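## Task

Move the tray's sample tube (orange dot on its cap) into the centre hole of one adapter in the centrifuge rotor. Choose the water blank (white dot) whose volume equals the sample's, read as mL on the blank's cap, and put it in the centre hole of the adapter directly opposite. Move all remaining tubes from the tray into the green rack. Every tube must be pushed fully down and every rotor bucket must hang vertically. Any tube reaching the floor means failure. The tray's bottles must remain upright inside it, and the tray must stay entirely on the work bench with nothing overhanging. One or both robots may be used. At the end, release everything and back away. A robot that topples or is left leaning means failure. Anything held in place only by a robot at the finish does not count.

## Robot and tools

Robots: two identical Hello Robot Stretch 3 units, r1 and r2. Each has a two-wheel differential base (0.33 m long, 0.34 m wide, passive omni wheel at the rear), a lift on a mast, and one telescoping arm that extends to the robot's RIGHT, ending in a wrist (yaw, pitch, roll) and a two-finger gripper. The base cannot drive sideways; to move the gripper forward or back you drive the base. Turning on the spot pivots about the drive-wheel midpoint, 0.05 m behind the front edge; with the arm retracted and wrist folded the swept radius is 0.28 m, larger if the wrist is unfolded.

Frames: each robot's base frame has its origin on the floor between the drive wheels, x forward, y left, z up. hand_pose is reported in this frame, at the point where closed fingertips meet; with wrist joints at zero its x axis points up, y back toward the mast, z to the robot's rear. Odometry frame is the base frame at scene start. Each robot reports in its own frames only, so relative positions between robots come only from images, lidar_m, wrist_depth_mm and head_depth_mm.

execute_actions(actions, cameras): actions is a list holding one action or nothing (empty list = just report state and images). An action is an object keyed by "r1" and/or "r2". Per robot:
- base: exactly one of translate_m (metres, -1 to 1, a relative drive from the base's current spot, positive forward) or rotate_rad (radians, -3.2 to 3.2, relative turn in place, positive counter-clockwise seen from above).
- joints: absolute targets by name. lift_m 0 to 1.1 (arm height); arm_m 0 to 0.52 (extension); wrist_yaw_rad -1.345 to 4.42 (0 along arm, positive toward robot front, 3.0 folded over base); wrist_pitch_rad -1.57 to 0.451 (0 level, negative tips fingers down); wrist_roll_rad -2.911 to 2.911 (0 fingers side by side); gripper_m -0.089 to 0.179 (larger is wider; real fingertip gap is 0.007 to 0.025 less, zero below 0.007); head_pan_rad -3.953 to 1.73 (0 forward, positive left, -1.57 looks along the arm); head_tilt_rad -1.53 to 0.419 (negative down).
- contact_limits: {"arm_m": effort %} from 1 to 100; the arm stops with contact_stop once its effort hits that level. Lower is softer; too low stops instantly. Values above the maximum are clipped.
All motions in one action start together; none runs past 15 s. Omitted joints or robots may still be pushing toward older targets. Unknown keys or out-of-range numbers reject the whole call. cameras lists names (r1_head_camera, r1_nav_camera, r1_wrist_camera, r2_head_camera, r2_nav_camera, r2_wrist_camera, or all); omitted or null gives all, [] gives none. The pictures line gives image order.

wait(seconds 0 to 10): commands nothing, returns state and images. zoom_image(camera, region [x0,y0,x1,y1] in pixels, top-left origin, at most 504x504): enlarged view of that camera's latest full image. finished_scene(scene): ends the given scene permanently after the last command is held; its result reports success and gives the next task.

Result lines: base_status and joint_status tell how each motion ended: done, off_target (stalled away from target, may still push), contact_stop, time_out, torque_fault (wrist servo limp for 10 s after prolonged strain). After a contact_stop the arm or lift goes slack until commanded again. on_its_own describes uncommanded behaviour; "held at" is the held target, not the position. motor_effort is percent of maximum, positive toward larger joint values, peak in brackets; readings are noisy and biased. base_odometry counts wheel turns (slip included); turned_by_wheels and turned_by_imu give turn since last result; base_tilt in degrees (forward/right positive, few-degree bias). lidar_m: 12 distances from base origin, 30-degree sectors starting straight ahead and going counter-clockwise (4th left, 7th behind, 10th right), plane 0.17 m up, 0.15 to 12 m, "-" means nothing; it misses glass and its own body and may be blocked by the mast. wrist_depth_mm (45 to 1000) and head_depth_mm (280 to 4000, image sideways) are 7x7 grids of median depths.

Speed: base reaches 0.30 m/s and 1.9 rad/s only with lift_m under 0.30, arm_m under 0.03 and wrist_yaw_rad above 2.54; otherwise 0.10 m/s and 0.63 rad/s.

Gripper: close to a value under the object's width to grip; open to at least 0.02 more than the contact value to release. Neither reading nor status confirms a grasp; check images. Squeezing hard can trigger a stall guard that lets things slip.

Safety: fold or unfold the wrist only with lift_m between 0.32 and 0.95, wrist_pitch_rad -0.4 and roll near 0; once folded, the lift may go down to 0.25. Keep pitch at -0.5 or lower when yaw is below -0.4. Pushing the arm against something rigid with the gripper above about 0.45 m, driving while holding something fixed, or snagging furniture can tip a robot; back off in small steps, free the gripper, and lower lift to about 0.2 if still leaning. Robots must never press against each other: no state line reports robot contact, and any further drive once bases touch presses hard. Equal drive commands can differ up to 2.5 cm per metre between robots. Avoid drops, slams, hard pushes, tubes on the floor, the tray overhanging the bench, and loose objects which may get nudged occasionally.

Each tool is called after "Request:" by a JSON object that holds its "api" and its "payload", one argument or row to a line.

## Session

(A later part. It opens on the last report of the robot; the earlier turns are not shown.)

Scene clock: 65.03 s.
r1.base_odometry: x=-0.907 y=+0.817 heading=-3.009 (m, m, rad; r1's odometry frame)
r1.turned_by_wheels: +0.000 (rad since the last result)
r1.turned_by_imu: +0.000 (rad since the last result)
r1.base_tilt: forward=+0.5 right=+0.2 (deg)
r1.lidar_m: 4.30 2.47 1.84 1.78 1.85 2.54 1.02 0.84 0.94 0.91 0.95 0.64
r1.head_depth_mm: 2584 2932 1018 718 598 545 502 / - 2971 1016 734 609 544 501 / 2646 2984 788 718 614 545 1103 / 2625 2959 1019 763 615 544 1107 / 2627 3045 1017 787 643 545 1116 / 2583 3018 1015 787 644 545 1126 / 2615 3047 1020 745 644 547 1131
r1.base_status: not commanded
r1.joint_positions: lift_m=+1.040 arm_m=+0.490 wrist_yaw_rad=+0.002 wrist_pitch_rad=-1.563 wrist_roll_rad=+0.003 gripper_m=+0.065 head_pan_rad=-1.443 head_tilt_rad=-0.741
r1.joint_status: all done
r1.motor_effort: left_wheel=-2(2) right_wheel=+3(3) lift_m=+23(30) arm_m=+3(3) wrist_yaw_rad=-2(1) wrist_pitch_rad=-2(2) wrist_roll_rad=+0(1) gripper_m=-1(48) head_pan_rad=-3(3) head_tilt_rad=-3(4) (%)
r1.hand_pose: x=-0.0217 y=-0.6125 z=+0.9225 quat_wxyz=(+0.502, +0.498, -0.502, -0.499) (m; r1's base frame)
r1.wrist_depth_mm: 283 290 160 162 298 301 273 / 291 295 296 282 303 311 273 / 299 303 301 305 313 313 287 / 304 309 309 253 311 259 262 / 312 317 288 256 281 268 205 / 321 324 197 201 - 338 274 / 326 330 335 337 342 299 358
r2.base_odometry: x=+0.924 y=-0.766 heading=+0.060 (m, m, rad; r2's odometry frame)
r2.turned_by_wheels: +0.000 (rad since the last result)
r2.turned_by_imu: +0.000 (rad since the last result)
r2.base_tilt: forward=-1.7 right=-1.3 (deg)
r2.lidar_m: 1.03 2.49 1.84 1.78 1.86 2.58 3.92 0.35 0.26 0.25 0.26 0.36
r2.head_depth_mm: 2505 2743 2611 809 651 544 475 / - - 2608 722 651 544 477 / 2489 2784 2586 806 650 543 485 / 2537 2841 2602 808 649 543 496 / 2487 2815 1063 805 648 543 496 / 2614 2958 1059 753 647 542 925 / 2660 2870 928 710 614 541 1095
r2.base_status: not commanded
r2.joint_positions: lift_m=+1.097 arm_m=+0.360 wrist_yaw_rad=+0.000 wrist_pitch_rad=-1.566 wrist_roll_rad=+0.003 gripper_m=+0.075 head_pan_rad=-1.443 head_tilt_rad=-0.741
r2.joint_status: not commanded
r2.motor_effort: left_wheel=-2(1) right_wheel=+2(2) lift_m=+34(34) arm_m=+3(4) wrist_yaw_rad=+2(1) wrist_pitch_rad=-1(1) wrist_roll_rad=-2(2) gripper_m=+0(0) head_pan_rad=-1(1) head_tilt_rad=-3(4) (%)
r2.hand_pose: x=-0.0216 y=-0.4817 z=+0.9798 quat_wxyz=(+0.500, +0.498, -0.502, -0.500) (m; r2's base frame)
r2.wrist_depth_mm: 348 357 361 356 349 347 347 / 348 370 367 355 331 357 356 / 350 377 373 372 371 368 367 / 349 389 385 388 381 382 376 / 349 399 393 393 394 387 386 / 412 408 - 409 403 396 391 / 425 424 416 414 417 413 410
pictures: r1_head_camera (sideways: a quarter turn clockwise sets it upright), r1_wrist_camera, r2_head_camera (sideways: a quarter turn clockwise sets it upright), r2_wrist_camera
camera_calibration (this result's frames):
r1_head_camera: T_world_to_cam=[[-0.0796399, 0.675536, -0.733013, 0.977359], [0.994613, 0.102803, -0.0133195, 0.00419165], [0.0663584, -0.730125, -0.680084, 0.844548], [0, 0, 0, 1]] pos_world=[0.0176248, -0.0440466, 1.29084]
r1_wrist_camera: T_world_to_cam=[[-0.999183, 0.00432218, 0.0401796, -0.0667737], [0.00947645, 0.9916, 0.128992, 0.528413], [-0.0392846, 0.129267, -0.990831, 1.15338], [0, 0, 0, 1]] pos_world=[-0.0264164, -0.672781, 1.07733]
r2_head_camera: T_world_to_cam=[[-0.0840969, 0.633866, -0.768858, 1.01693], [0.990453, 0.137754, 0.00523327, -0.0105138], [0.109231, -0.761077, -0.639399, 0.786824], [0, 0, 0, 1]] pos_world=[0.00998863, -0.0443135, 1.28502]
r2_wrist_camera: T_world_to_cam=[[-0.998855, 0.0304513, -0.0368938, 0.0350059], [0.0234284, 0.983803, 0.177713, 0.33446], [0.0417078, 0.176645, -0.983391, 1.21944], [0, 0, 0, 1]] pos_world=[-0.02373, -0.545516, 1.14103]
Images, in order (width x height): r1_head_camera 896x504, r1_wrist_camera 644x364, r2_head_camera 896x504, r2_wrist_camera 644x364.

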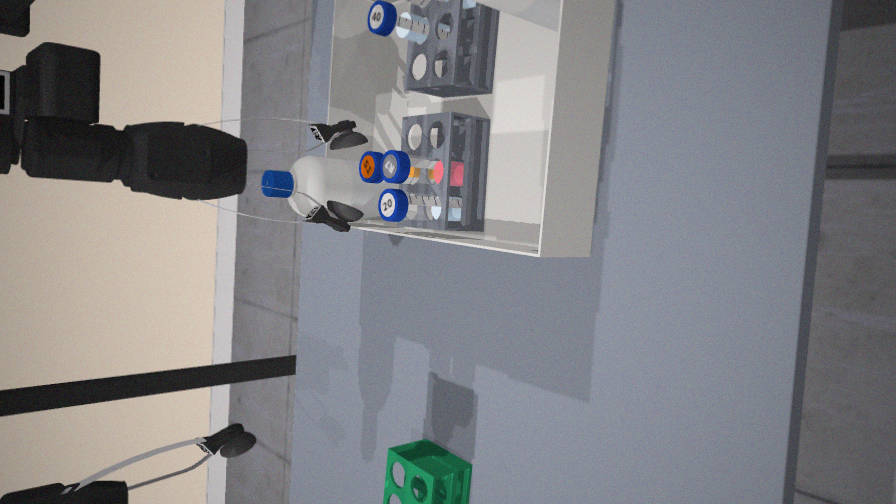

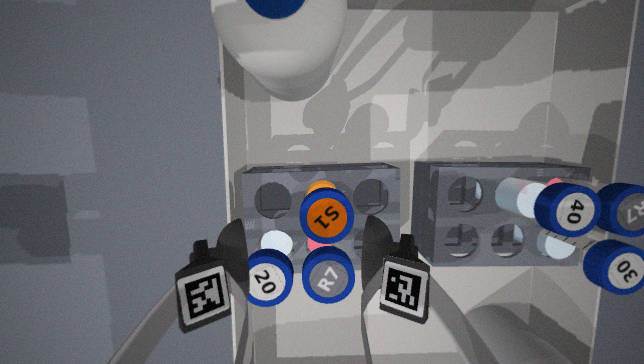

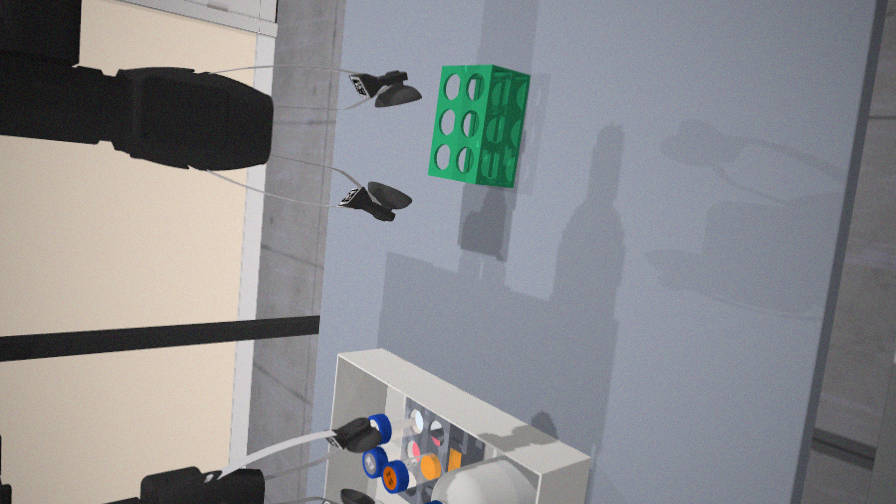

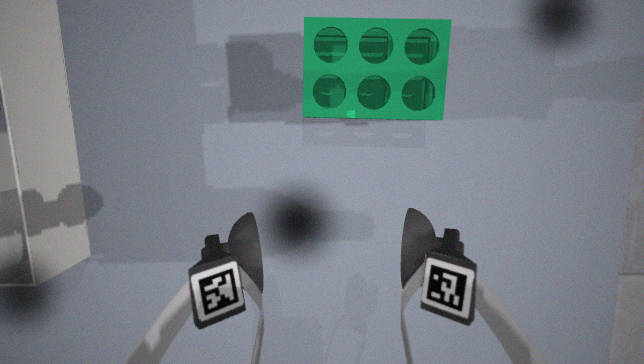

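Request:
{"api": "execute_actions", "payload": {
  "actions": [
    {"r1":{"base":{"translate_m":-0.014},"joints":{"arm_m":0.507,"gripper_m":0.058}},"r2":{"joints":{"wrist_roll_rad":1.57,"gripper_m":0.06}}}
  ],
  "cameras": []
}}

Request:
{"api": "execute_actions", "payload": {
  "actions": [
    {"r1":{"joints":{"lift_m":0.997}}}
  ],
  "cameras": ["r1_head_camera","r1_wrist_camera","r2_head_camera","r2_wrist_camera"]
}}

Scene clock: 74.90 s.
r1.base_odometry: x=-0.893 y=+0.819 heading=-3.009 (m, m, rad; r1's odometry frame)
r1.turned_by_wheels: +0.000 (rad since the last result)
r1.turned_by_imu: -0.001 (rad since the last result)
r1.base_tilt: forward=+0.5 right=+0.2 (deg)
r1.lidar_m: 4.32 2.48 1.85 1.79 1.85 2.55 1.01 0.83 0.94 0.91 0.94 0.65
r1.head_depth_mm: 2600 2914 1009 716 599 546 503 / - 2922 1017 742 609 547 501 / 2558 3032 815 718 612 544 1099 / 2622 3005 1017 740 612 546 1107 / 2670 3028 1011 786 644 545 1126 / 2610 3001 1012 787 644 546 1128 / 2640 2977 1018 759 644 546 1128
r1.base_status: done
r1.joint_positions: lift_m=+1.040 arm_m=+0.507 wrist_yaw_rad=+0.002 wrist_pitch_rad=-1.563 wrist_roll_rad=+0.003 gripper_m=+0.058 head_pan_rad=-1.443 head_tilt_rad=-0.741
r1.joint_status: all done
r1.motor_effort: left_wheel=-2(6) right_wheel=+2(6) lift_m=+23(23) arm_m=+4(4) wrist_yaw_rad=-1(1) wrist_pitch_rad=-2(2) wrist_roll_rad=+1(0) gripper_m=+0(38) head_pan_rad=-3(4) head_tilt_rad=-1(3) (%)
r1.hand_pose: x=-0.0217 y=-0.6295 z=+0.9225 quat_wxyz=(+0.502, +0.498, -0.502, -0.499) (m; r1's base frame)
r1.wrist_depth_mm: 286 289 124 242 288 288 265 / 293 295 165 299 302 307 272 / 297 301 303 308 307 316 284 / 306 307 308 310 314 308 287 / 310 315 288 250 276 244 207 / 317 324 206 211 287 304 219 / 324 333 334 339 343 320 352
r2.base_odometry: x=+0.924 y=-0.766 heading=+0.060 (m, m, rad; r2's odometry frame)
r2.turned_by_wheels: +0.000 (rad since the last result)
r2.turned_by_imu: +0.001 (rad since the last result)
r2.base_tilt: forward=-1.7 right=-1.2 (deg)
r2.lidar_m: 1.02 2.49 1.84 1.79 1.86 2.57 3.91 0.34 0.26 0.25 0.26 0.36
r2.head_depth_mm: 2488 2804 2581 809 651 544 477 / - - 2605 722 650 543 476 / 2487 2865 2598 790 650 544 486 / 2530 2840 2620 807 650 544 496 / 2484 2873 1062 804 650 542 496 / 2634 2924 1062 754 648 542 926 / 2652 2960 928 709 614 542 1100
r2.base_status: not commanded
r2.joint_positions: lift_m=+1.097 arm_m=+0.360 wrist_yaw_rad=+0.000 wrist_pitch_rad=-1.566 wrist_roll_rad=+1.563 gripper_m=+0.060 head_pan_rad=-1.443 head_tilt_rad=-0.741
r2.joint_status: all done
r2.motor_effort: left_wheel=-2(1) right_wheel=+2(2) lift_m=+34(33) arm_m=+3(4) wrist_yaw_rad=+0(0) wrist_pitch_rad=-1(1) wrist_roll_rad=+5(4) gripper_m=+0(61) head_pan_rad=-1(2) head_tilt_rad=-3(3) (%)
r2.hand_pose: x=-0.0215 y=-0.4814 z=+0.9798 quat_wxyz=(+0.003, +0.002, -0.708, -0.706) (m; r2's base frame)
r2.wrist_depth_mm: 360 358 355 348 351 350 343 / 376 368 360 363 361 354 - / 378 375 341 370 372 363 367 / 392 388 329 382 380 376 - / 405 401 398 394 389 388 - / 421 417 - 408 - 397 - / 432 425 424 417 407 412 -
pictures: none
No camera images: the call's "cameras" was empty. Leave "cameras" out to get every camera's image.

Scene clock: 76.10 s.
r1.base_odometry: x=-0.893 y=+0.819 heading=-3.009 (m, m, rad; r1's odometry frame)
r1.turned_by_wheels: +0.000 (rad since the last result)
r1.turned_by_imu: +0.000 (rad since the last result)
r1.base_tilt: forward=+0.5 right=+0.2 (deg)
r1.lidar_m: 4.32 2.49 1.85 1.78 1.85 2.55 1.00 0.83 0.94 0.91 0.94 0.65
r1.head_depth_mm: - 2911 1017 719 598 547 502 / - 3001 1017 740 606 545 501 / 2582 2895 784 719 612 544 1102 / 2674 3054 1016 740 610 544 1107 / 2659 3013 1011 785 645 544 1128 / 2596 2976 1008 789 643 544 1123 / 2684 2999 1013 756 645 544 1123
r1.base_status: not commanded
r1.joint_positions: lift_m=+0.997 arm_m=+0.507 wrist_yaw_rad=+0.002 wrist_pitch_rad=-1.563 wrist_roll_rad=+0.003 gripper_m=+0.058 head_pan_rad=-1.443 head_tilt_rad=-0.741
r1.joint_status: all done
r1.motor_effort: left_wheel=-2(2) right_wheel=+2(2) lift_m=+23(25) arm_m=+4(4) wrist_yaw_rad=-1(2) wrist_pitch_rad=-2(2) wrist_roll_rad=+0(0) gripper_m=-1(1) head_pan_rad=-3(3) head_tilt_rad=-4(4) (%)
r1.hand_pose: x=-0.0217 y=-0.6295 z=+0.8795 quat_wxyz=(+0.502, +0.498, -0.502, -0.499) (m; r1's base frame)
r1.wrist_depth_mm: 247 246 115 129 255 260 243 / 252 252 125 257 262 265 248 / 257 261 258 264 267 271 247 / 263 266 252 269 275 276 237 / 270 272 212 212 221 220 196 / 276 279 224 155 226 229 172 / 283 288 158 160 298 297 249
r2.base_odometry: x=+0.924 y=-0.766 heading=+0.060 (m, m, rad; r2's odometry frame)
r2.turned_by_wheels: +0.000 (rad since the last result)
r2.turned_by_imu: +0.000 (rad since the last result)
r2.base_tilt: forward=-1.6 right=-1.3 (deg)
r2.lidar_m: 1.02 2.49 1.84 1.78 1.86 2.59 3.90 0.34 0.26 0.25 0.26 0.36
r2.head_depth_mm: 2510 2790 2629 808 653 544 476 / - - 2621 721 651 544 476 / 2494 2881 2609 795 649 543 486 / 2527 2880 2612 805 649 543 497 / 2499 2833 1061 806 648 543 496 / 2596 2960 1057 753 648 542 926 / 2652 2954 924 685 614 542 1093
r2.base_status: not commanded
r2.joint_positions: lift_m=+1.097 arm_m=+0.360 wrist_yaw_rad=+0.000 wrist_pitch_rad=-1.566 wrist_roll_rad=+1.563 gripper_m=+0.060 head_pan_rad=-1.443 head_tilt_rad=-0.741
r2.joint_status: not commanded
r2.motor_effort: left_wheel=-2(2) right_wheel=+2(2) lift_m=+34(34) arm_m=+3(4) wrist_yaw_rad=+1(1) wrist_pitch_rad=-1(1) wrist_roll_rad=+5(4) gripper_m=+0(0) head_pan_rad=-2(1) head_tilt_rad=-4(4) (%)
r2.hand_pose: x=-0.0215 y=-0.4814 z=+0.9798 quat_wxyz=(+0.003, +0.002, -0.708, -0.706) (m; r2's base frame)
r2.wrist_depth_mm: 362 356 358 348 349 350 347 / 369 368 361 359 359 357 - / 386 378 346 372 365 366 365 / 394 385 332 390 381 376 - / 408 402 397 391 389 388 - / 420 416 - 404 - 393 - / 423 430 420 426 424 410 -
pictures: r1_head_camera (sideways: a quarter turn clockwise sets it upright), r1_wrist_camera, r2_head_camera (sideways: a quarter turn clockwise sets it upright), r2_wrist_camera
camera_calibration (this result's frames):
r1_head_camera: T_world_to_cam=[[-0.07964, 0.675536, -0.733013, 0.977359], [0.994612, 0.102804, -0.0133195, 0.00419165], [0.0663585, -0.730125, -0.680084, 0.844548], [0, 0, 0, 1]] pos_world=[0.0176248, -0.0440466, 1.29084]
r1_wrist_camera: T_world_to_cam=[[-0.999183, 0.00432235, 0.0401796, -0.0649725], [0.00947683, 0.9916, 0.128997, 0.550812], [-0.0392845, 0.129272, -0.990831, 1.11298], [0, 0, 0, 1]] pos_world=[-0.0264164, -0.689782, 1.03433]
r2_head_camera: T_world_to_cam=[[-0.084097, 0.633866, -0.768858, 1.01693], [0.990453, 0.137754, 0.00523327, -0.0105138], [0.109231, -0.761077, -0.639399, 0.786824], [0, 0, 0, 1]] pos_world=[0.00998863, -0.0443135, 1.28502]
r2_wrist_camera: T_world_to_cam=[[0.0199271, 0.998942, -0.0414539, 0.527755], [0.983445, -0.012115, 0.180802, -0.127616], [0.180109, -0.0443705, -0.982645, 1.11523], [0, 0, 0, 1]] pos_world=[-0.0858765, -0.479259, 1.14083]
Images, in order (width x height): r1_head_camera 896x504, r1_wrist_camera 644x364, r2_head_camera 896x504, r2_wrist_camera 644x364.

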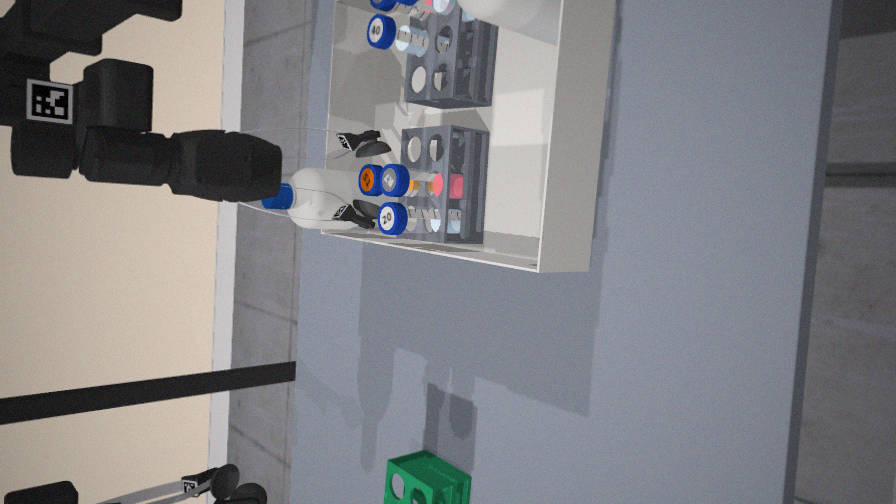

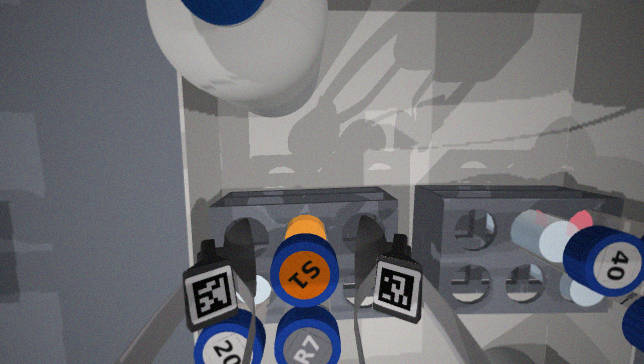

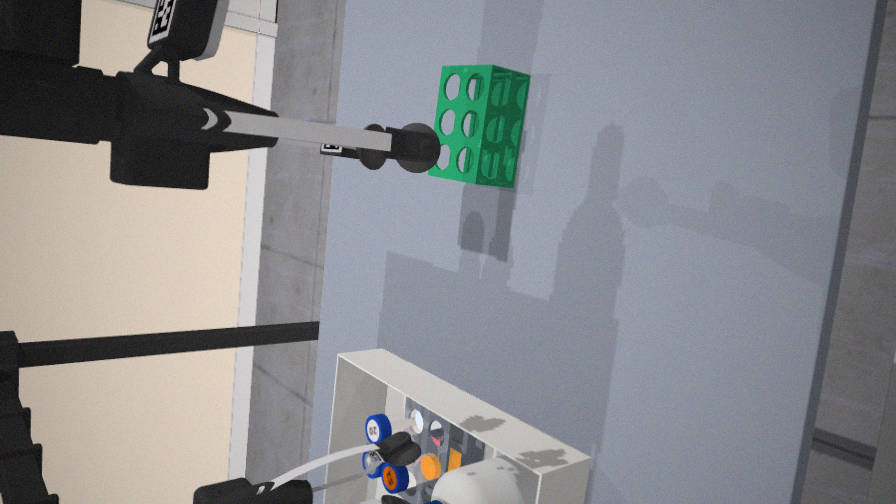

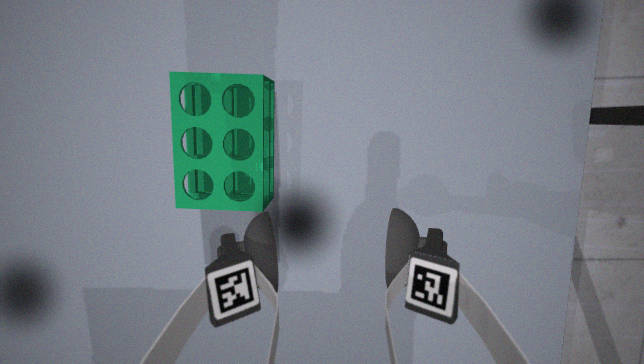

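Request:
{"api": "execute_actions", "payload": {
  "actions": [
    {"r1":{"joints":{"lift_m":0.989}}}
  ],
  "cameras": []
}}

Request:
{"api": "execute_actions", "payload": {
  "actions": [
    {"r1":{"joints":{"gripper_m":0.02}}}
  ],
  "cameras": []
}}

Request:
{"api": "execute_actions", "payload": {
  "actions": [
    {"r1":{"joints":{"lift_m":1.1}}}
  ],
  "cameras": []
}}

Request:
{"api": "execute_actions", "payload": {
  "actions": [
    {"r1":{"base":{"translate_m":-0.05}}}
  ],
  "cameras": ["r1_head_camera","r1_wrist_camera","r2_head_camera"]
}}

Scene clock: 82.63 s.
r1.base_odometry: x=-0.893 y=+0.819 heading=-3.009 (m, m, rad; r1's odometry frame)
r1.turned_by_wheels: +0.000 (rad since the last result)
r1.turned_by_imu: -0.001 (rad since the last result)
r1.base_tilt: forward=+0.5 right=+0.2 (deg)
r1.lidar_m: 4.30 2.48 1.85 1.78 1.85 2.55 1.01 0.83 0.94 0.91 0.94 0.65
r1.head_depth_mm: - 2941 1023 714 599 546 502 / - 3005 1017 741 607 545 502 / 2581 2873 782 716 613 545 1103 / 2657 3012 1015 740 612 545 1105 / 2674 2988 1013 787 643 545 1121 / 2623 2988 1015 788 644 545 1126 / 2648 2960 1016 757 644 544 1126
r1.base_status: not commanded
r1.joint_positions: lift_m=+0.989 arm_m=+0.507 wrist_yaw_rad=+0.002 wrist_pitch_rad=-1.563 wrist_roll_rad=+0.003 gripper_m=+0.058 head_pan_rad=-1.443 head_tilt_rad=-0.741
r1.joint_status: all done
r1.motor_effort: left_wheel=-2(2) right_wheel=+2(2) lift_m=+24(24) arm_m=+3(3) wrist_yaw_rad=-1(2) wrist_pitch_rad=-2(2) wrist_roll_rad=+1(1) gripper_m=+0(1) head_pan_rad=-3(3) head_tilt_rad=-3(3) (%)
r1.hand_pose: x=-0.0217 y=-0.6295 z=+0.8715 quat_wxyz=(+0.502, +0.498, -0.502, -0.499) (m; r1's base frame)
r1.wrist_depth_mm: 239 239 107 122 248 251 245 / 243 246 119 249 255 257 246 / 249 252 252 255 259 261 248 / 256 259 252 261 263 268 236 / 261 265 203 205 221 213 189 / 269 270 211 147 220 224 168 / 273 277 151 152 288 289 239
r2.base_odometry: x=+0.924 y=-0.766 heading=+0.060 (m, m, rad; r2's odometry frame)
r2.turned_by_wheels: +0.000 (rad since the last result)
r2.turned_by_imu: +0.001 (rad since the last result)
r2.base_tilt: forward=-1.7 right=-1.3 (deg)
r2.lidar_m: 1.02 2.49 1.85 1.78 1.86 2.57 3.91 0.34 0.26 0.25 0.26 0.36
r2.head_depth_mm: 2499 2778 2604 811 649 543 476 / - - 2612 721 650 543 476 / 2480 2889 2612 792 650 543 486 / 2518 2872 2596 807 649 543 497 / 2489 2829 1061 806 648 543 496 / 2601 2977 1062 754 648 542 927 / 2658 2981 912 683 614 542 1097
r2.base_status: not commanded
r2.joint_positions: lift_m=+1.097 arm_m=+0.360 wrist_yaw_rad=+0.000 wrist_pitch_rad=-1.566 wrist_roll_rad=+1.563 gripper_m=+0.060 head_pan_rad=-1.443 head_tilt_rad=-0.741
r2.joint_status: not commanded
r2.motor_effort: left_wheel=-2(2) right_wheel=+2(2) lift_m=+33(34) arm_m=+4(4) wrist_yaw_rad=+0(0) wrist_pitch_rad=-1(1) wrist_roll_rad=+5(4) gripper_m=+0(0) head_pan_rad=-1(1) head_tilt_rad=-4(4) (%)
r2.hand_pose: x=-0.0215 y=-0.4814 z=+0.9798 quat_wxyz=(+0.003, +0.002, -0.708, -0.706) (m; r2's base frame)
r2.wrist_depth_mm: 363 358 356 352 346 347 346 / 374 371 361 363 361 359 - / 382 382 346 371 370 363 372 / 393 390 328 384 382 373 - / 407 403 398 394 385 386 - / 417 412 - 413 - 392 - / 431 428 426 415 417 412 -
pictures: none
No camera images: the call's "cameras" was empty. Leave "cameras" out to get every camera's image.

Scene clock: 83.50 s.
r1.base_odometry: x=-0.893 y=+0.819 heading=-3.009 (m, m, rad; r1's odometry frame)
r1.turned_by_wheels: +0.000 (rad since the last result)
r1.turned_by_imu: +0.000 (rad since the last result)
r1.base_tilt: forward=+0.5 right=+0.2 (deg)
r1.lidar_m: 4.32 2.49 1.85 1.79 1.85 2.55 1.01 0.83 0.94 0.91 0.94 0.65
r1.head_depth_mm: - 2929 1019 718 599 547 500 / - 2948 1020 740 611 545 500 / 2561 2878 781 713 612 544 1099 / 2646 3020 1021 740 613 544 1104 / 2689 3050 1012 785 645 545 1117 / 2587 2924 1018 788 642 546 1118 / 2663 2972 1018 757 644 545 1122
r1.base_status: not commanded
r1.joint_positions: lift_m=+0.989 arm_m=+0.507 wrist_yaw_rad=+0.002 wrist_pitch_rad=-1.563 wrist_roll_rad=+0.003 gripper_m=+0.020 head_pan_rad=-1.443 head_tilt_rad=-0.741
r1.joint_status: all done
r1.motor_effort: left_wheel=-2(2) right_wheel=+2(3) lift_m=+23(23) arm_m=+3(3) wrist_yaw_rad=-1(1) wrist_pitch_rad=-2(2) wrist_roll_rad=+0(0) gripper_m=-6(80) head_pan_rad=-3(3) head_tilt_rad=-3(3) (%)
r1.hand_pose: x=-0.0217 y=-0.6295 z=+0.8715 quat_wxyz=(+0.502, +0.498, -0.502, -0.499) (m; r1's base frame)
r1.wrist_depth_mm: 239 240 107 122 248 251 245 / 244 246 118 251 255 259 245 / 249 251 251 257 257 262 247 / 255 259 252 259 264 267 237 / 261 263 204 203 222 213 188 / 266 270 - 145 222 223 168 / 274 276 150 151 285 292 238
r2.base_odometry: x=+0.924 y=-0.766 heading=+0.060 (m, m, rad; r2's odometry frame)
r2.turned_by_wheels: +0.000 (rad since the last result)
r2.turned_by_imu: +0.000 (rad since the last result)
r2.base_tilt: forward=-1.7 right=-1.3 (deg)
r2.lidar_m: 1.03 2.49 1.84 1.78 1.86 2.58 3.88 0.35 0.26 0.25 0.26 0.36
r2.head_depth_mm: 2478 2789 2619 808 650 544 476 / - - 2593 723 651 544 476 / 2498 2879 2612 794 650 544 486 / 2543 2868 2604 806 648 544 496 / 2495 2857 1061 805 648 543 496 / 2626 2935 1060 753 647 542 925 / 2654 2968 910 683 612 541 1096
r2.base_status: not commanded
r2.joint_positions: lift_m=+1.097 arm_m=+0.360 wrist_yaw_rad=+0.000 wrist_pitch_rad=-1.566 wrist_roll_rad=+1.563 gripper_m=+0.060 head_pan_rad=-1.443 head_tilt_rad=-0.741
r2.joint_status: not commanded
r2.motor_effort: left_wheel=-2(1) right_wheel=+2(2) lift_m=+33(34) arm_m=+3(4) wrist_yaw_rad=+0(0) wrist_pitch_rad=-1(1) wrist_roll_rad=+5(4) gripper_m=+0(0) head_pan_rad=-2(2) head_tilt_rad=-3(3) (%)
r2.hand_pose: x=-0.0215 y=-0.4814 z=+0.9798 quat_wxyz=(+0.003, +0.002, -0.708, -0.706) (m; r2's base frame)
r2.wrist_depth_mm: 361 359 352 354 348 352 352 / 372 369 365 361 360 359 - / 383 375 340 374 370 366 366 / 397 392 330 384 378 380 - / 404 396 397 396 391 386 - / 418 418 - 401 - 401 - / 436 423 425 413 422 408 -
pictures: none
No camera images: the call's "cameras" was empty. Leave "cameras" out to get every camera's image.

Scene clock: 85.33 s.
r1.base_odometry: x=-0.893 y=+0.819 heading=-3.009 (m, m, rad; r1's odometry frame)
r1.turned_by_wheels: +0.000 (rad since the last result)
r1.turned_by_imu: +0.000 (rad since the last result)
r1.base_tilt: forward=+0.6 right=+0.3 (deg)
r1.lidar_m: 4.30 2.48 1.85 1.78 1.85 2.55 1.01 0.83 0.94 0.91 0.94 0.65
r1.head_depth_mm: 2560 2895 1019 715 598 545 501 / 2628 2908 1016 738 609 544 499 / 2562 2994 780 718 611 545 1103 / 2635 2962 1018 738 613 544 1106 / 2649 2975 1017 785 643 544 1129 / 2610 2988 1017 785 647 544 1126 / 2700 2971 1014 757 643 546 1117
r1.base_status: not commanded
r1.joint_positions: lift_m=+1.100 arm_m=+0.507 wrist_yaw_rad=+0.002 wrist_pitch_rad=-1.563 wrist_roll_rad=+0.003 gripper_m=+0.020 head_pan_rad=-1.443 head_tilt_rad=-0.741
r1.joint_status: all done
r1.motor_effort: left_wheel=-2(2) right_wheel=+2(2) lift_m=+34(36) arm_m=+4(3) wrist_yaw_rad=-1(1) wrist_pitch_rad=-2(2) wrist_roll_rad=+0(0) gripper_m=-6(6) head_pan_rad=-4(2) head_tilt_rad=-2(2) (%)
r1.hand_pose: x=-0.0217 y=-0.6295 z=+0.9821 quat_wxyz=(+0.502, +0.498, -0.502, -0.499) (m; r1's base frame)
r1.wrist_depth_mm: 341 342 343 316 353 352 366 / 347 352 225 358 364 362 370 / 356 359 361 365 372 363 381 / 365 369 369 374 373 322 391 / 373 375 376 219 330 269 402 / 382 383 - 145 390 386 414 / 391 396 398 397 407 343 423
r2.base_odometry: x=+0.924 y=-0.766 heading=+0.060 (m, m, rad; r2's odometry frame)
r2.turned_by_wheels: +0.000 (rad since the last result)
r2.turned_by_imu: +0.000 (rad since the last result)
r2.base_tilt: forward=-1.6 right=-1.3 (deg)
r2.lidar_m: 1.02 2.49 1.84 1.78 1.86 2.58 3.91 0.34 0.25 0.25 0.26 0.36
r2.head_depth_mm: 2486 2773 2634 806 651 544 476 / - - 2586 722 650 542 476 / 2482 2870 2613 791 650 543 486 / 2509 2877 2615 806 649 544 496 / 2495 2833 1065 804 650 542 496 / 2611 2968 1063 752 648 542 927 / 2660 2959 908 722 613 541 1097
r2.base_status: not commanded
r2.joint_positions: lift_m=+1.097 arm_m=+0.360 wrist_yaw_rad=+0.000 wrist_pitch_rad=-1.566 wrist_roll_rad=+1.563 gripper_m=+0.060 head_pan_rad=-1.443 head_tilt_rad=-0.741
r2.joint_status: not commanded
r2.motor_effort: left_wheel=-2(2) right_wheel=+3(2) lift_m=+33(33) arm_m=+4(3) wrist_yaw_rad=+0(0) wrist_pitch_rad=-1(1) wrist_roll_rad=+4(5) gripper_m=+0(0) head_pan_rad=-1(2) head_tilt_rad=-4(3) (%)
r2.hand_pose: x=-0.0215 y=-0.4814 z=+0.9798 quat_wxyz=(+0.003, +0.002, -0.708, -0.706) (m; r2's base frame)
r2.wrist_depth_mm: 367 357 353 352 347 348 347 / 374 370 362 367 360 354 - / 384 377 345 373 370 369 365 / 396 391 327 378 381 378 - / 401 405 399 395 385 384 - / 421 419 - 408 - 395 - / 431 424 421 415 413 411 -
pictures: none
No camera images: the call's "cameras" was empty. Leave "cameras" out to get every camera's image.

Scene clock: 87.37 s.
r1.base_odometry: x=-0.844 y=+0.825 heading=-3.009 (m, m, rad; r1's odometry frame)
r1.turned_by_wheels: +0.000 (rad since the last result)
r1.turned_by_imu: +0.000 (rad since the last result)
r1.base_tilt: forward=+0.5 right=+0.2 (deg)
r1.lidar_m: 4.36 2.49 1.85 1.79 1.86 2.55 0.96 0.78 0.94 0.91 0.95 0.70
r1.head_depth_mm: 2609 2909 1014 549 578 545 500 / 2605 2958 1018 717 602 545 502 / 2596 3052 891 739 613 545 1100 / 2681 2995 808 719 612 544 1108 / 2636 3018 1014 767 618 545 1124 / 2675 2934 1015 789 645 543 1125 / 2716 3069 1014 790 644 544 1121
r1.base_status: done
r1.joint_positions: lift_m=+1.100 arm_m=+0.507 wrist_yaw_rad=+0.002 wrist_pitch_rad=-1.563 wrist_roll_rad=+0.003 gripper_m=+0.020 head_pan_rad=-1.443 head_tilt_rad=-0.741
r1.joint_status: not commanded
r1.motor_effort: left_wheel=-2(7) right_wheel=+3(7) lift_m=+34(35) arm_m=+3(3) wrist_yaw_rad=-1(1) wrist_pitch_rad=-2(2) wrist_roll_rad=+0(0) gripper_m=-7(7) head_pan_rad=-3(3) head_tilt_rad=-2(2) (%)
r1.hand_pose: x=-0.0217 y=-0.6295 z=+0.9821 quat_wxyz=(+0.502, +0.498, -0.502, -0.499) (m; r1's base frame)
r1.wrist_depth_mm: 339 341 282 344 349 359 366 / 347 350 222 356 361 365 375 / 360 357 363 369 370 373 384 / 362 369 341 372 333 391 390 / 371 373 321 218 321 396 399 / 382 383 - 145 397 407 414 / 390 394 398 396 375 421 424
r2.base_odometry: x=+0.924 y=-0.766 heading=+0.060 (m, m, rad; r2's odometry frame)
r2.turned_by_wheels: +0.000 (rad since the last result)
r2.turned_by_imu: +0.000 (rad since the last result)
r2.base_tilt: forward=-1.6 right=-1.4 (deg)
r2.lidar_m: 1.02 2.49 1.85 1.78 1.86 2.57 3.92 0.35 0.26 0.25 0.26 0.36
r2.head_depth_mm: 2494 2801 2598 807 650 542 476 / - - 2597 723 650 543 476 / 2485 2870 2599 795 649 543 486 / 2527 2868 2588 805 648 543 497 / 2567 2914 1061 806 648 542 496 / 2518 2911 1058 753 647 542 925 / 2664 3036 1060 722 614 541 1093
r2.base_status: not commanded
r2.joint_positions: lift_m=+1.097 arm_m=+0.360 wrist_yaw_rad=+0.000 wrist_pitch_rad=-1.566 wrist_roll_rad=+1.563 gripper_m=+0.060 head_pan_rad=-1.443 head_tilt_rad=-0.741
r2.joint_status: not commanded
r2.motor_effort: left_wheel=-1(1) right_wheel=+2(2) lift_m=+34(34) arm_m=+4(4) wrist_yaw_rad=+1(0) wrist_pitch_rad=-1(1) wrist_roll_rad=+5(5) gripper_m=+1(0) head_pan_rad=-2(1) head_tilt_rad=-4(3) (%)
r2.hand_pose: x=-0.0215 y=-0.4814 z=+0.9798 quat_wxyz=(+0.003, +0.002, -0.708, -0.706) (m; r2's base frame)
r2.wrist_depth_mm: 365 358 357 346 349 344 351 / 375 366 364 362 358 353 - / 383 376 344 376 370 368 369 / 401 391 331 382 382 382 - / 407 403 399 399 390 386 - / 420 415 - 406 - 400 - / 430 422 423 419 417 412 -
pictures: r1_head_camera (sideways: a quarter turn clockwise sets it upright), r1_wrist_camera, r2_head_camera (sideways: a quarter turn clockwise sets it upright)
camera_calibration (this result's frames):
r1_head_camera: T_world_to_cam=[[-0.0796401, 0.675536, -0.733013, 0.977359], [0.994612, 0.102804, -0.0133195, 0.00419165], [0.0663587, -0.730125, -0.680084, 0.844548], [0, 0, 0, 1]] pos_world=[0.0176248, -0.0440466, 1.29084]
r1_wrist_camera: T_world_to_cam=[[-0.999183, 0.00432286, 0.0401796, -0.069092], [0.00947733, 0.9916, 0.128997, 0.537586], [-0.0392845, 0.129272, -0.990831, 1.21458], [0, 0, 0, 1]] pos_world=[-0.0264164, -0.689783, 1.13687]
r2_head_camera: T_world_to_cam=[[-0.084097, 0.633866, -0.768858, 1.01693], [0.990453, 0.137754, 0.00523327, -0.0105138], [0.109231, -0.761077, -0.639399, 0.786824], [0, 0, 0, 1]] pos_world=[0.00998863, -0.0443135, 1.28502]
Images, in order (width x height): r1_head_camera 896x504, r1_wrist_camera 644x364, r2_head_camera 896x504.

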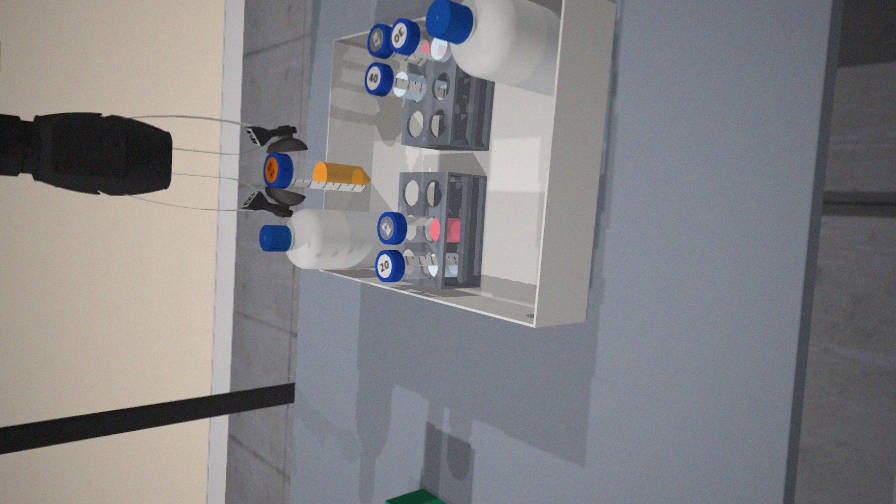

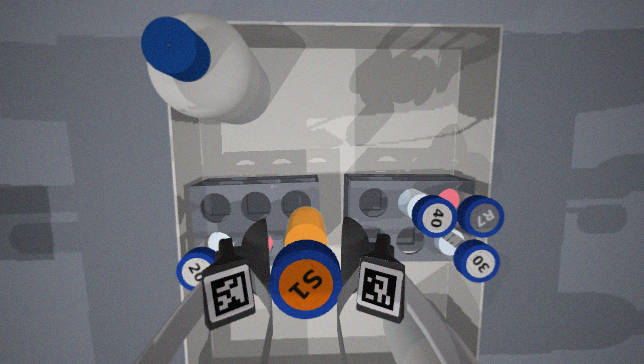

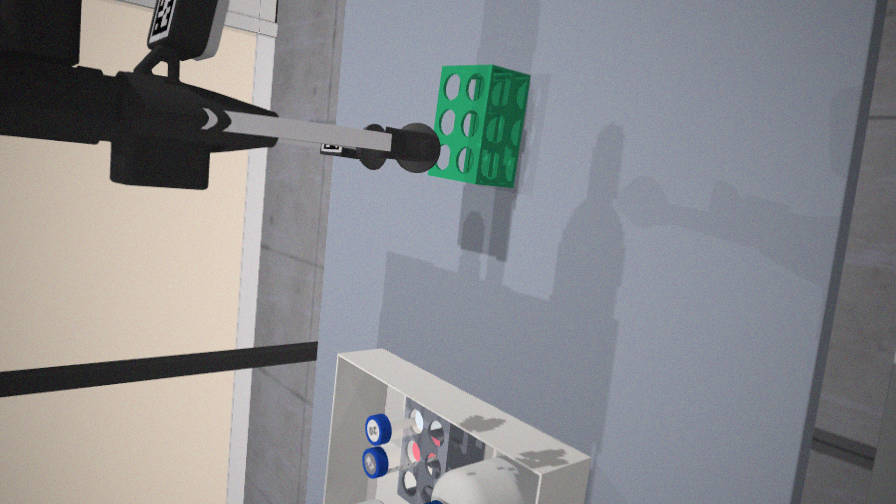

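Request:
{"api": "zoom_image", "payload": {
  "camera": "r1_head_camera",
  "region": [250,10,480,210]
}}

Request:
{"api": "execute_actions", "payload": {
  "actions": [
    {"r1":{"joints":{"arm_m":0.24,"head_tilt_rad":-0.85,"head_pan_rad":-1.55}}}
  ],
  "cameras": ["r1_head_camera"]
}}

Region (250, 10, 480, 210) of r1_head_camera's 896x504 image, scaled by 2.191, with more detail than that image has; it fills the top 438 rows of this view, and the rest is white.

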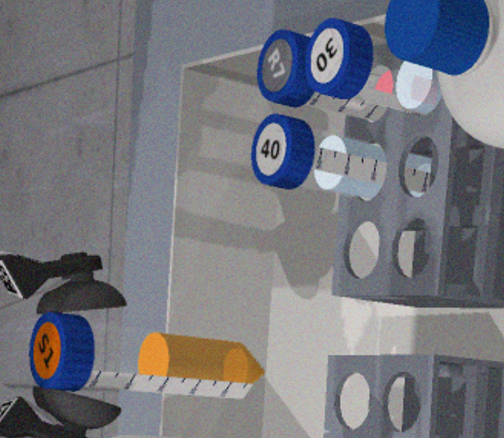

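Scene clock: 94.30 s.
r1.base_odometry: x=-0.844 y=+0.825 heading=-3.009 (m, m, rad; r1's odometry frame)
r1.turned_by_wheels: +0.000 (rad since the last result)
r1.turned_by_imu: -0.001 (rad since the last result)
r1.base_tilt: forward=+0.5 right=+0.2 (deg)
r1.lidar_m: 4.36 2.50 1.85 1.79 1.86 2.55 0.96 0.78 0.94 0.91 0.94 0.70
r1.head_depth_mm: 2711 2826 869 672 599 540 1135 / 2702 2850 707 582 600 539 1132 / - - 853 685 598 539 1138 / 2633 - 853 599 597 539 1131 / 2726 2765 758 690 598 538 1133 / 2703 2780 863 706 596 538 1140 / 2636 2565 867 706 597 536 1135
r1.base_status: not commanded
r1.joint_positions: lift_m=+1.100 arm_m=+0.240 wrist_yaw_rad=+0.002 wrist_pitch_rad=-1.563 wrist_roll_rad=+0.003 gripper_m=+0.020 head_pan_rad=-1.543 head_tilt_rad=-0.840
r1.joint_status: all done
r1.motor_effort: left_wheel=-2(2) right_wheel=+3(2) lift_m=+34(34) arm_m=-4(5) wrist_yaw_rad=-1(1) wrist_pitch_rad=-2(2) wrist_roll_rad=+0(0) gripper_m=-4(6) head_pan_rad=-4(13) head_tilt_rad=-3(12) (%)
r1.hand_pose: x=-0.0217 y=-0.3631 z=+0.9821 quat_wxyz=(+0.502, +0.498, -0.502, -0.499) (m; r1's base frame)
r1.wrist_depth_mm: 340 339 347 351 359 361 368 / 350 349 352 360 289 212 374 / 358 358 360 365 299 379 382 / 364 366 373 379 386 387 395 / 371 377 383 221 392 399 400 / 380 381 - 144 402 408 - / - - - - - - -
r2.base_odometry: x=+0.924 y=-0.766 heading=+0.060 (m, m, rad; r2's odometry frame)
r2.turned_by_wheels: +0.000 (rad since the last result)
r2.turned_by_imu: +0.001 (rad since the last result)
r2.base_tilt: forward=-1.7 right=-1.2 (deg)
r2.lidar_m: 1.02 2.49 1.85 1.78 1.86 2.58 3.92 0.35 0.26 0.25 0.26 0.36
r2.head_depth_mm: 2487 2774 2616 808 651 544 477 / - - 2609 722 652 543 476 / 2480 2853 2603 794 650 544 486 / 2524 2865 2599 805 649 542 496 / 2555 2868 1063 808 649 543 496 / 2543 2867 1062 754 649 543 923 / 708 2925 1056 722 614 542 1092
r2.base_status: not commanded
r2.joint_positions: lift_m=+1.097 arm_m=+0.360 wrist_yaw_rad=+0.000 wrist_pitch_rad=-1.566 wrist_roll_rad=+1.563 gripper_m=+0.060 head_pan_rad=-1.443 head_tilt_rad=-0.741
r2.joint_status: not commanded
r2.motor_effort: left_wheel=-2(1) right_wheel=+3(2) lift_m=+34(34) arm_m=+4(4) wrist_yaw_rad=+0(0) wrist_pitch_rad=-1(1) wrist_roll_rad=+5(4) gripper_m=+0(0) head_pan_rad=-2(2) head_tilt_rad=-5(4) (%)
r2.hand_pose: x=-0.0215 y=-0.4814 z=+0.9798 quat_wxyz=(+0.003, +0.002, -0.708, -0.706) (m; r2's base frame)
r2.wrist_depth_mm: 361 360 356 351 350 346 348 / 372 368 365 360 361 352 - / 383 378 342 369 368 367 368 / 393 388 332 383 380 378 - / 403 402 400 396 383 384 - / 418 411 - 408 - 400 - / 431 429 422 422 413 411 -
pictures: r1_head_camera (sideways: a quarter turn clockwise sets it upright)
camera_calibration (this result's frames):
r1_head_camera: T_world_to_cam=[[-0.0138485, 0.748896, -0.662543, 0.885124], [0.999866, 0.00462285, -0.0156738, 0.00722277], [-0.00867524, -0.662671, -0.74886, 0.934454], [0, 0, 0, 1]] pos_world=[0.0131424, -0.0436636, 1.28632]
Images, in order (width x height): r1_head_camera 896x504.

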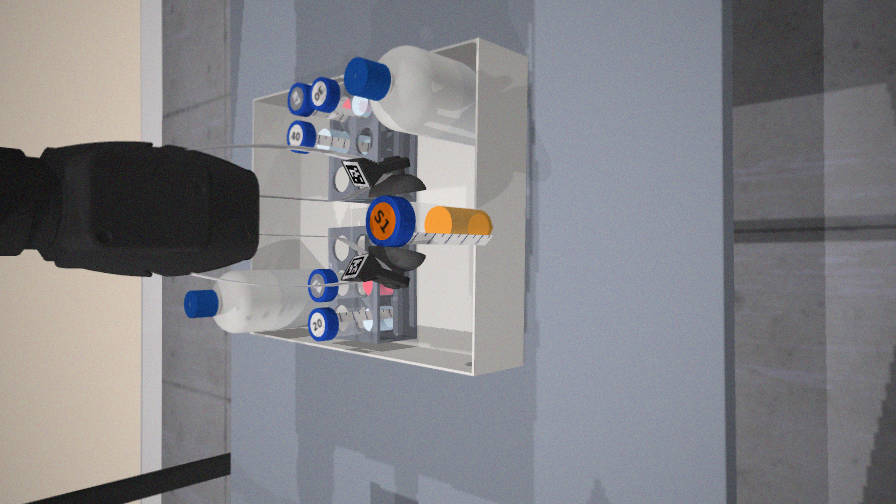

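Request:
{"api": "execute_actions", "payload": {
  "actions": [
    {"r1":{"base":{"translate_m":-1.0},"joints":{"head_pan_rad":-1.75}},"r2":{"base":{"translate_m":0.32},"joints":{"arm_m":0.494}}}
  ],
  "cameras": ["r1_head_camera","r1_wrist_camera","r2_head_camera","r2_wrist_camera"]
}}

Scene clock: 118.43 s.
r1.base_odometry: x=+0.147 y=+0.957 heading=-3.009 (m, m, rad; r1's odometry frame)
r1.turned_by_wheels: +0.000 (rad since the last result)
r1.turned_by_imu: -0.004 (rad since the last result)
r1.base_tilt: forward=+0.6 right=+0.2 (deg)
r1.lidar_m: 1.67 2.53 1.85 1.79 1.86 2.56 3.44 0.31 0.23 0.22 0.23 0.36
r1.head_depth_mm: 777 910 870 725 573 692 1085 / 757 885 877 699 560 643 992 / 743 863 869 729 550 600 874 / 723 837 849 647 544 603 784 / 693 - 822 488 826 731 713 / - - 2200 1066 1415 1227 1118 / 2617 2822 2167 1665 1410 1281 963
r1.base_status: done
r1.joint_positions: lift_m=+1.100 arm_m=+0.240 wrist_yaw_rad=+0.002 wrist_pitch_rad=-1.563 wrist_roll_rad=+0.003 gripper_m=+0.020 head_pan_rad=-1.743 head_tilt_rad=-0.840
r1.joint_status: all done
r1.motor_effort: left_wheel=-1(5) right_wheel=+3(4) lift_m=+35(34) arm_m=-4(4) wrist_yaw_rad=-1(1) wrist_pitch_rad=-2(2) wrist_roll_rad=+0(1) gripper_m=-6(7) head_pan_rad=-3(18) head_tilt_rad=-3(4) (%)
r1.hand_pose: x=-0.0217 y=-0.3631 z=+0.9821 quat_wxyz=(+0.502, +0.498, -0.502, -0.499) (m; r1's base frame)
r1.wrist_depth_mm: 339 - - 314 378 375 383 / 352 - - 322 380 377 380 / 356 - - 354 373 383 397 / 364 - - 398 338 428 410 / 373 461 - 219 343 349 356 / 381 401 - 145 - - - / - - - - - - -
r2.base_odometry: x=+1.244 y=-0.747 heading=+0.060 (m, m, rad; r2's odometry frame)
r2.turned_by_wheels: +0.000 (rad since the last result)
r2.turned_by_imu: +0.001 (rad since the last result)
r2.base_tilt: forward=-1.7 right=-1.3 (deg)
r2.lidar_m: 1.32 2.49 1.84 1.78 1.86 2.57 4.22 0.35 0.26 0.25 0.26 0.36
r2.head_depth_mm: 2474 2732 2613 809 650 543 476 / - 2788 2603 809 648 543 486 / 2467 2837 2612 686 566 544 486 / 2519 2866 2587 750 611 544 496 / 2562 2882 811 728 615 543 1078 / 2612 2963 1060 730 614 542 1077 / 2654 3015 1060 802 632 543 1098
r2.base_status: done
r2.joint_positions: lift_m=+1.097 arm_m=+0.494 wrist_yaw_rad=+0.000 wrist_pitch_rad=-1.566 wrist_roll_rad=+1.564 gripper_m=+0.060 head_pan_rad=-1.443 head_tilt_rad=-0.741
r2.joint_status: all done
r2.motor_effort: left_wheel=-2(2) right_wheel=+2(7) lift_m=+34(34) arm_m=+5(4) wrist_yaw_rad=+0(0) wrist_pitch_rad=-1(1) wrist_roll_rad=+4(5) gripper_m=+0(0) head_pan_rad=-1(2) head_tilt_rad=-3(4) (%)
r2.hand_pose: x=-0.0215 y=-0.6154 z=+0.9798 quat_wxyz=(+0.003, +0.002, -0.708, -0.706) (m; r2's base frame)
r2.wrist_depth_mm: 360 359 355 352 348 349 346 / 375 369 367 357 357 357 357 / 383 378 380 371 367 365 359 / 394 384 383 318 370 278 367 / 402 405 396 329 382 259 205 / 422 417 - 400 - 386 393 / - 426 399 394 407 384 404
pictures: r1_head_camera (sideways: a quarter turn clockwise sets it upright), r1_wrist_camera, r2_head_camera (sideways: a quarter turn clockwise sets it upright), r2_wrist_camera
camera_calibration (this result's frames):
r1_head_camera: T_world_to_cam=[[0.135106, 0.736739, -0.662543, 0.884215], [0.980882, -0.193974, -0.0156738, 0.00733859], [-0.140063, -0.647758, -0.74886, 0.935255], [0, 0, 0, 1]] pos_world=[0.00433366, -0.0441925, 1.28632]
r1_wrist_camera: T_world_to_cam=[[-0.999183, 0.00431948, 0.04018, -0.0702456], [0.00947671, 0.991591, 0.129065, 0.273294], [-0.0392846, 0.12934, -0.990822, 1.18015], [0, 0, 0, 1]] pos_world=[-0.0264164, -0.423333, 1.13687]
r2_head_camera: T_world_to_cam=[[-0.0840959, 0.633869, -0.768855, 1.01692], [0.990453, 0.137752, 0.00523331, -0.0105138], [0.109229, -0.761074, -0.639402, 0.786828], [0, 0, 0, 1]] pos_world=[0.00998853, -0.0443134, 1.28502]
r2_wrist_camera: T_world_to_cam=[[0.0209057, 0.99892, -0.0414915, 0.661661], [0.983432, -0.0130715, 0.180807, -0.129833], [0.180069, -0.044584, -0.982643, 1.10915], [0, 0, 0, 1]] pos_world=[-0.0858747, -0.613193, 1.14083]
Images, in order (width x height): r1_head_camera 896x504, r1_wrist_camera 644x364, r2_head_camera 896x504, r2_wrist_camera 644x364.

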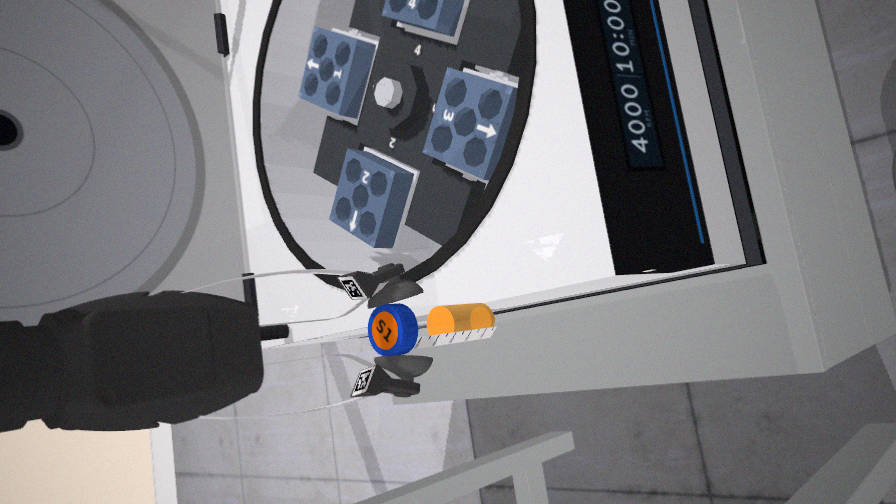

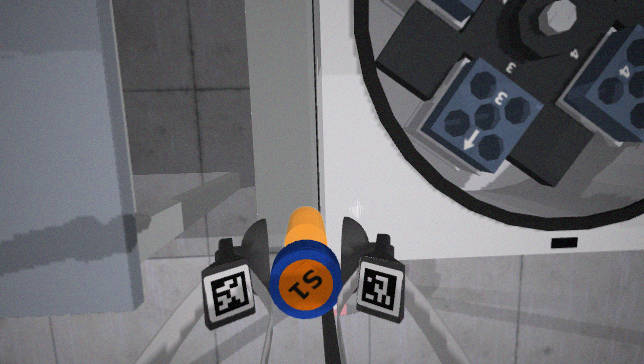

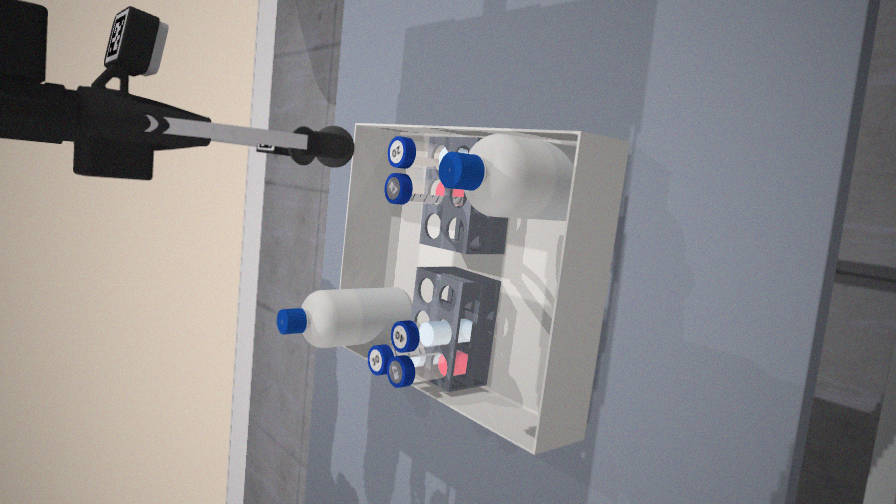

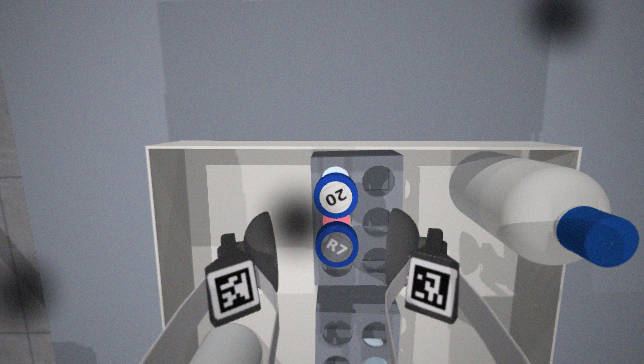

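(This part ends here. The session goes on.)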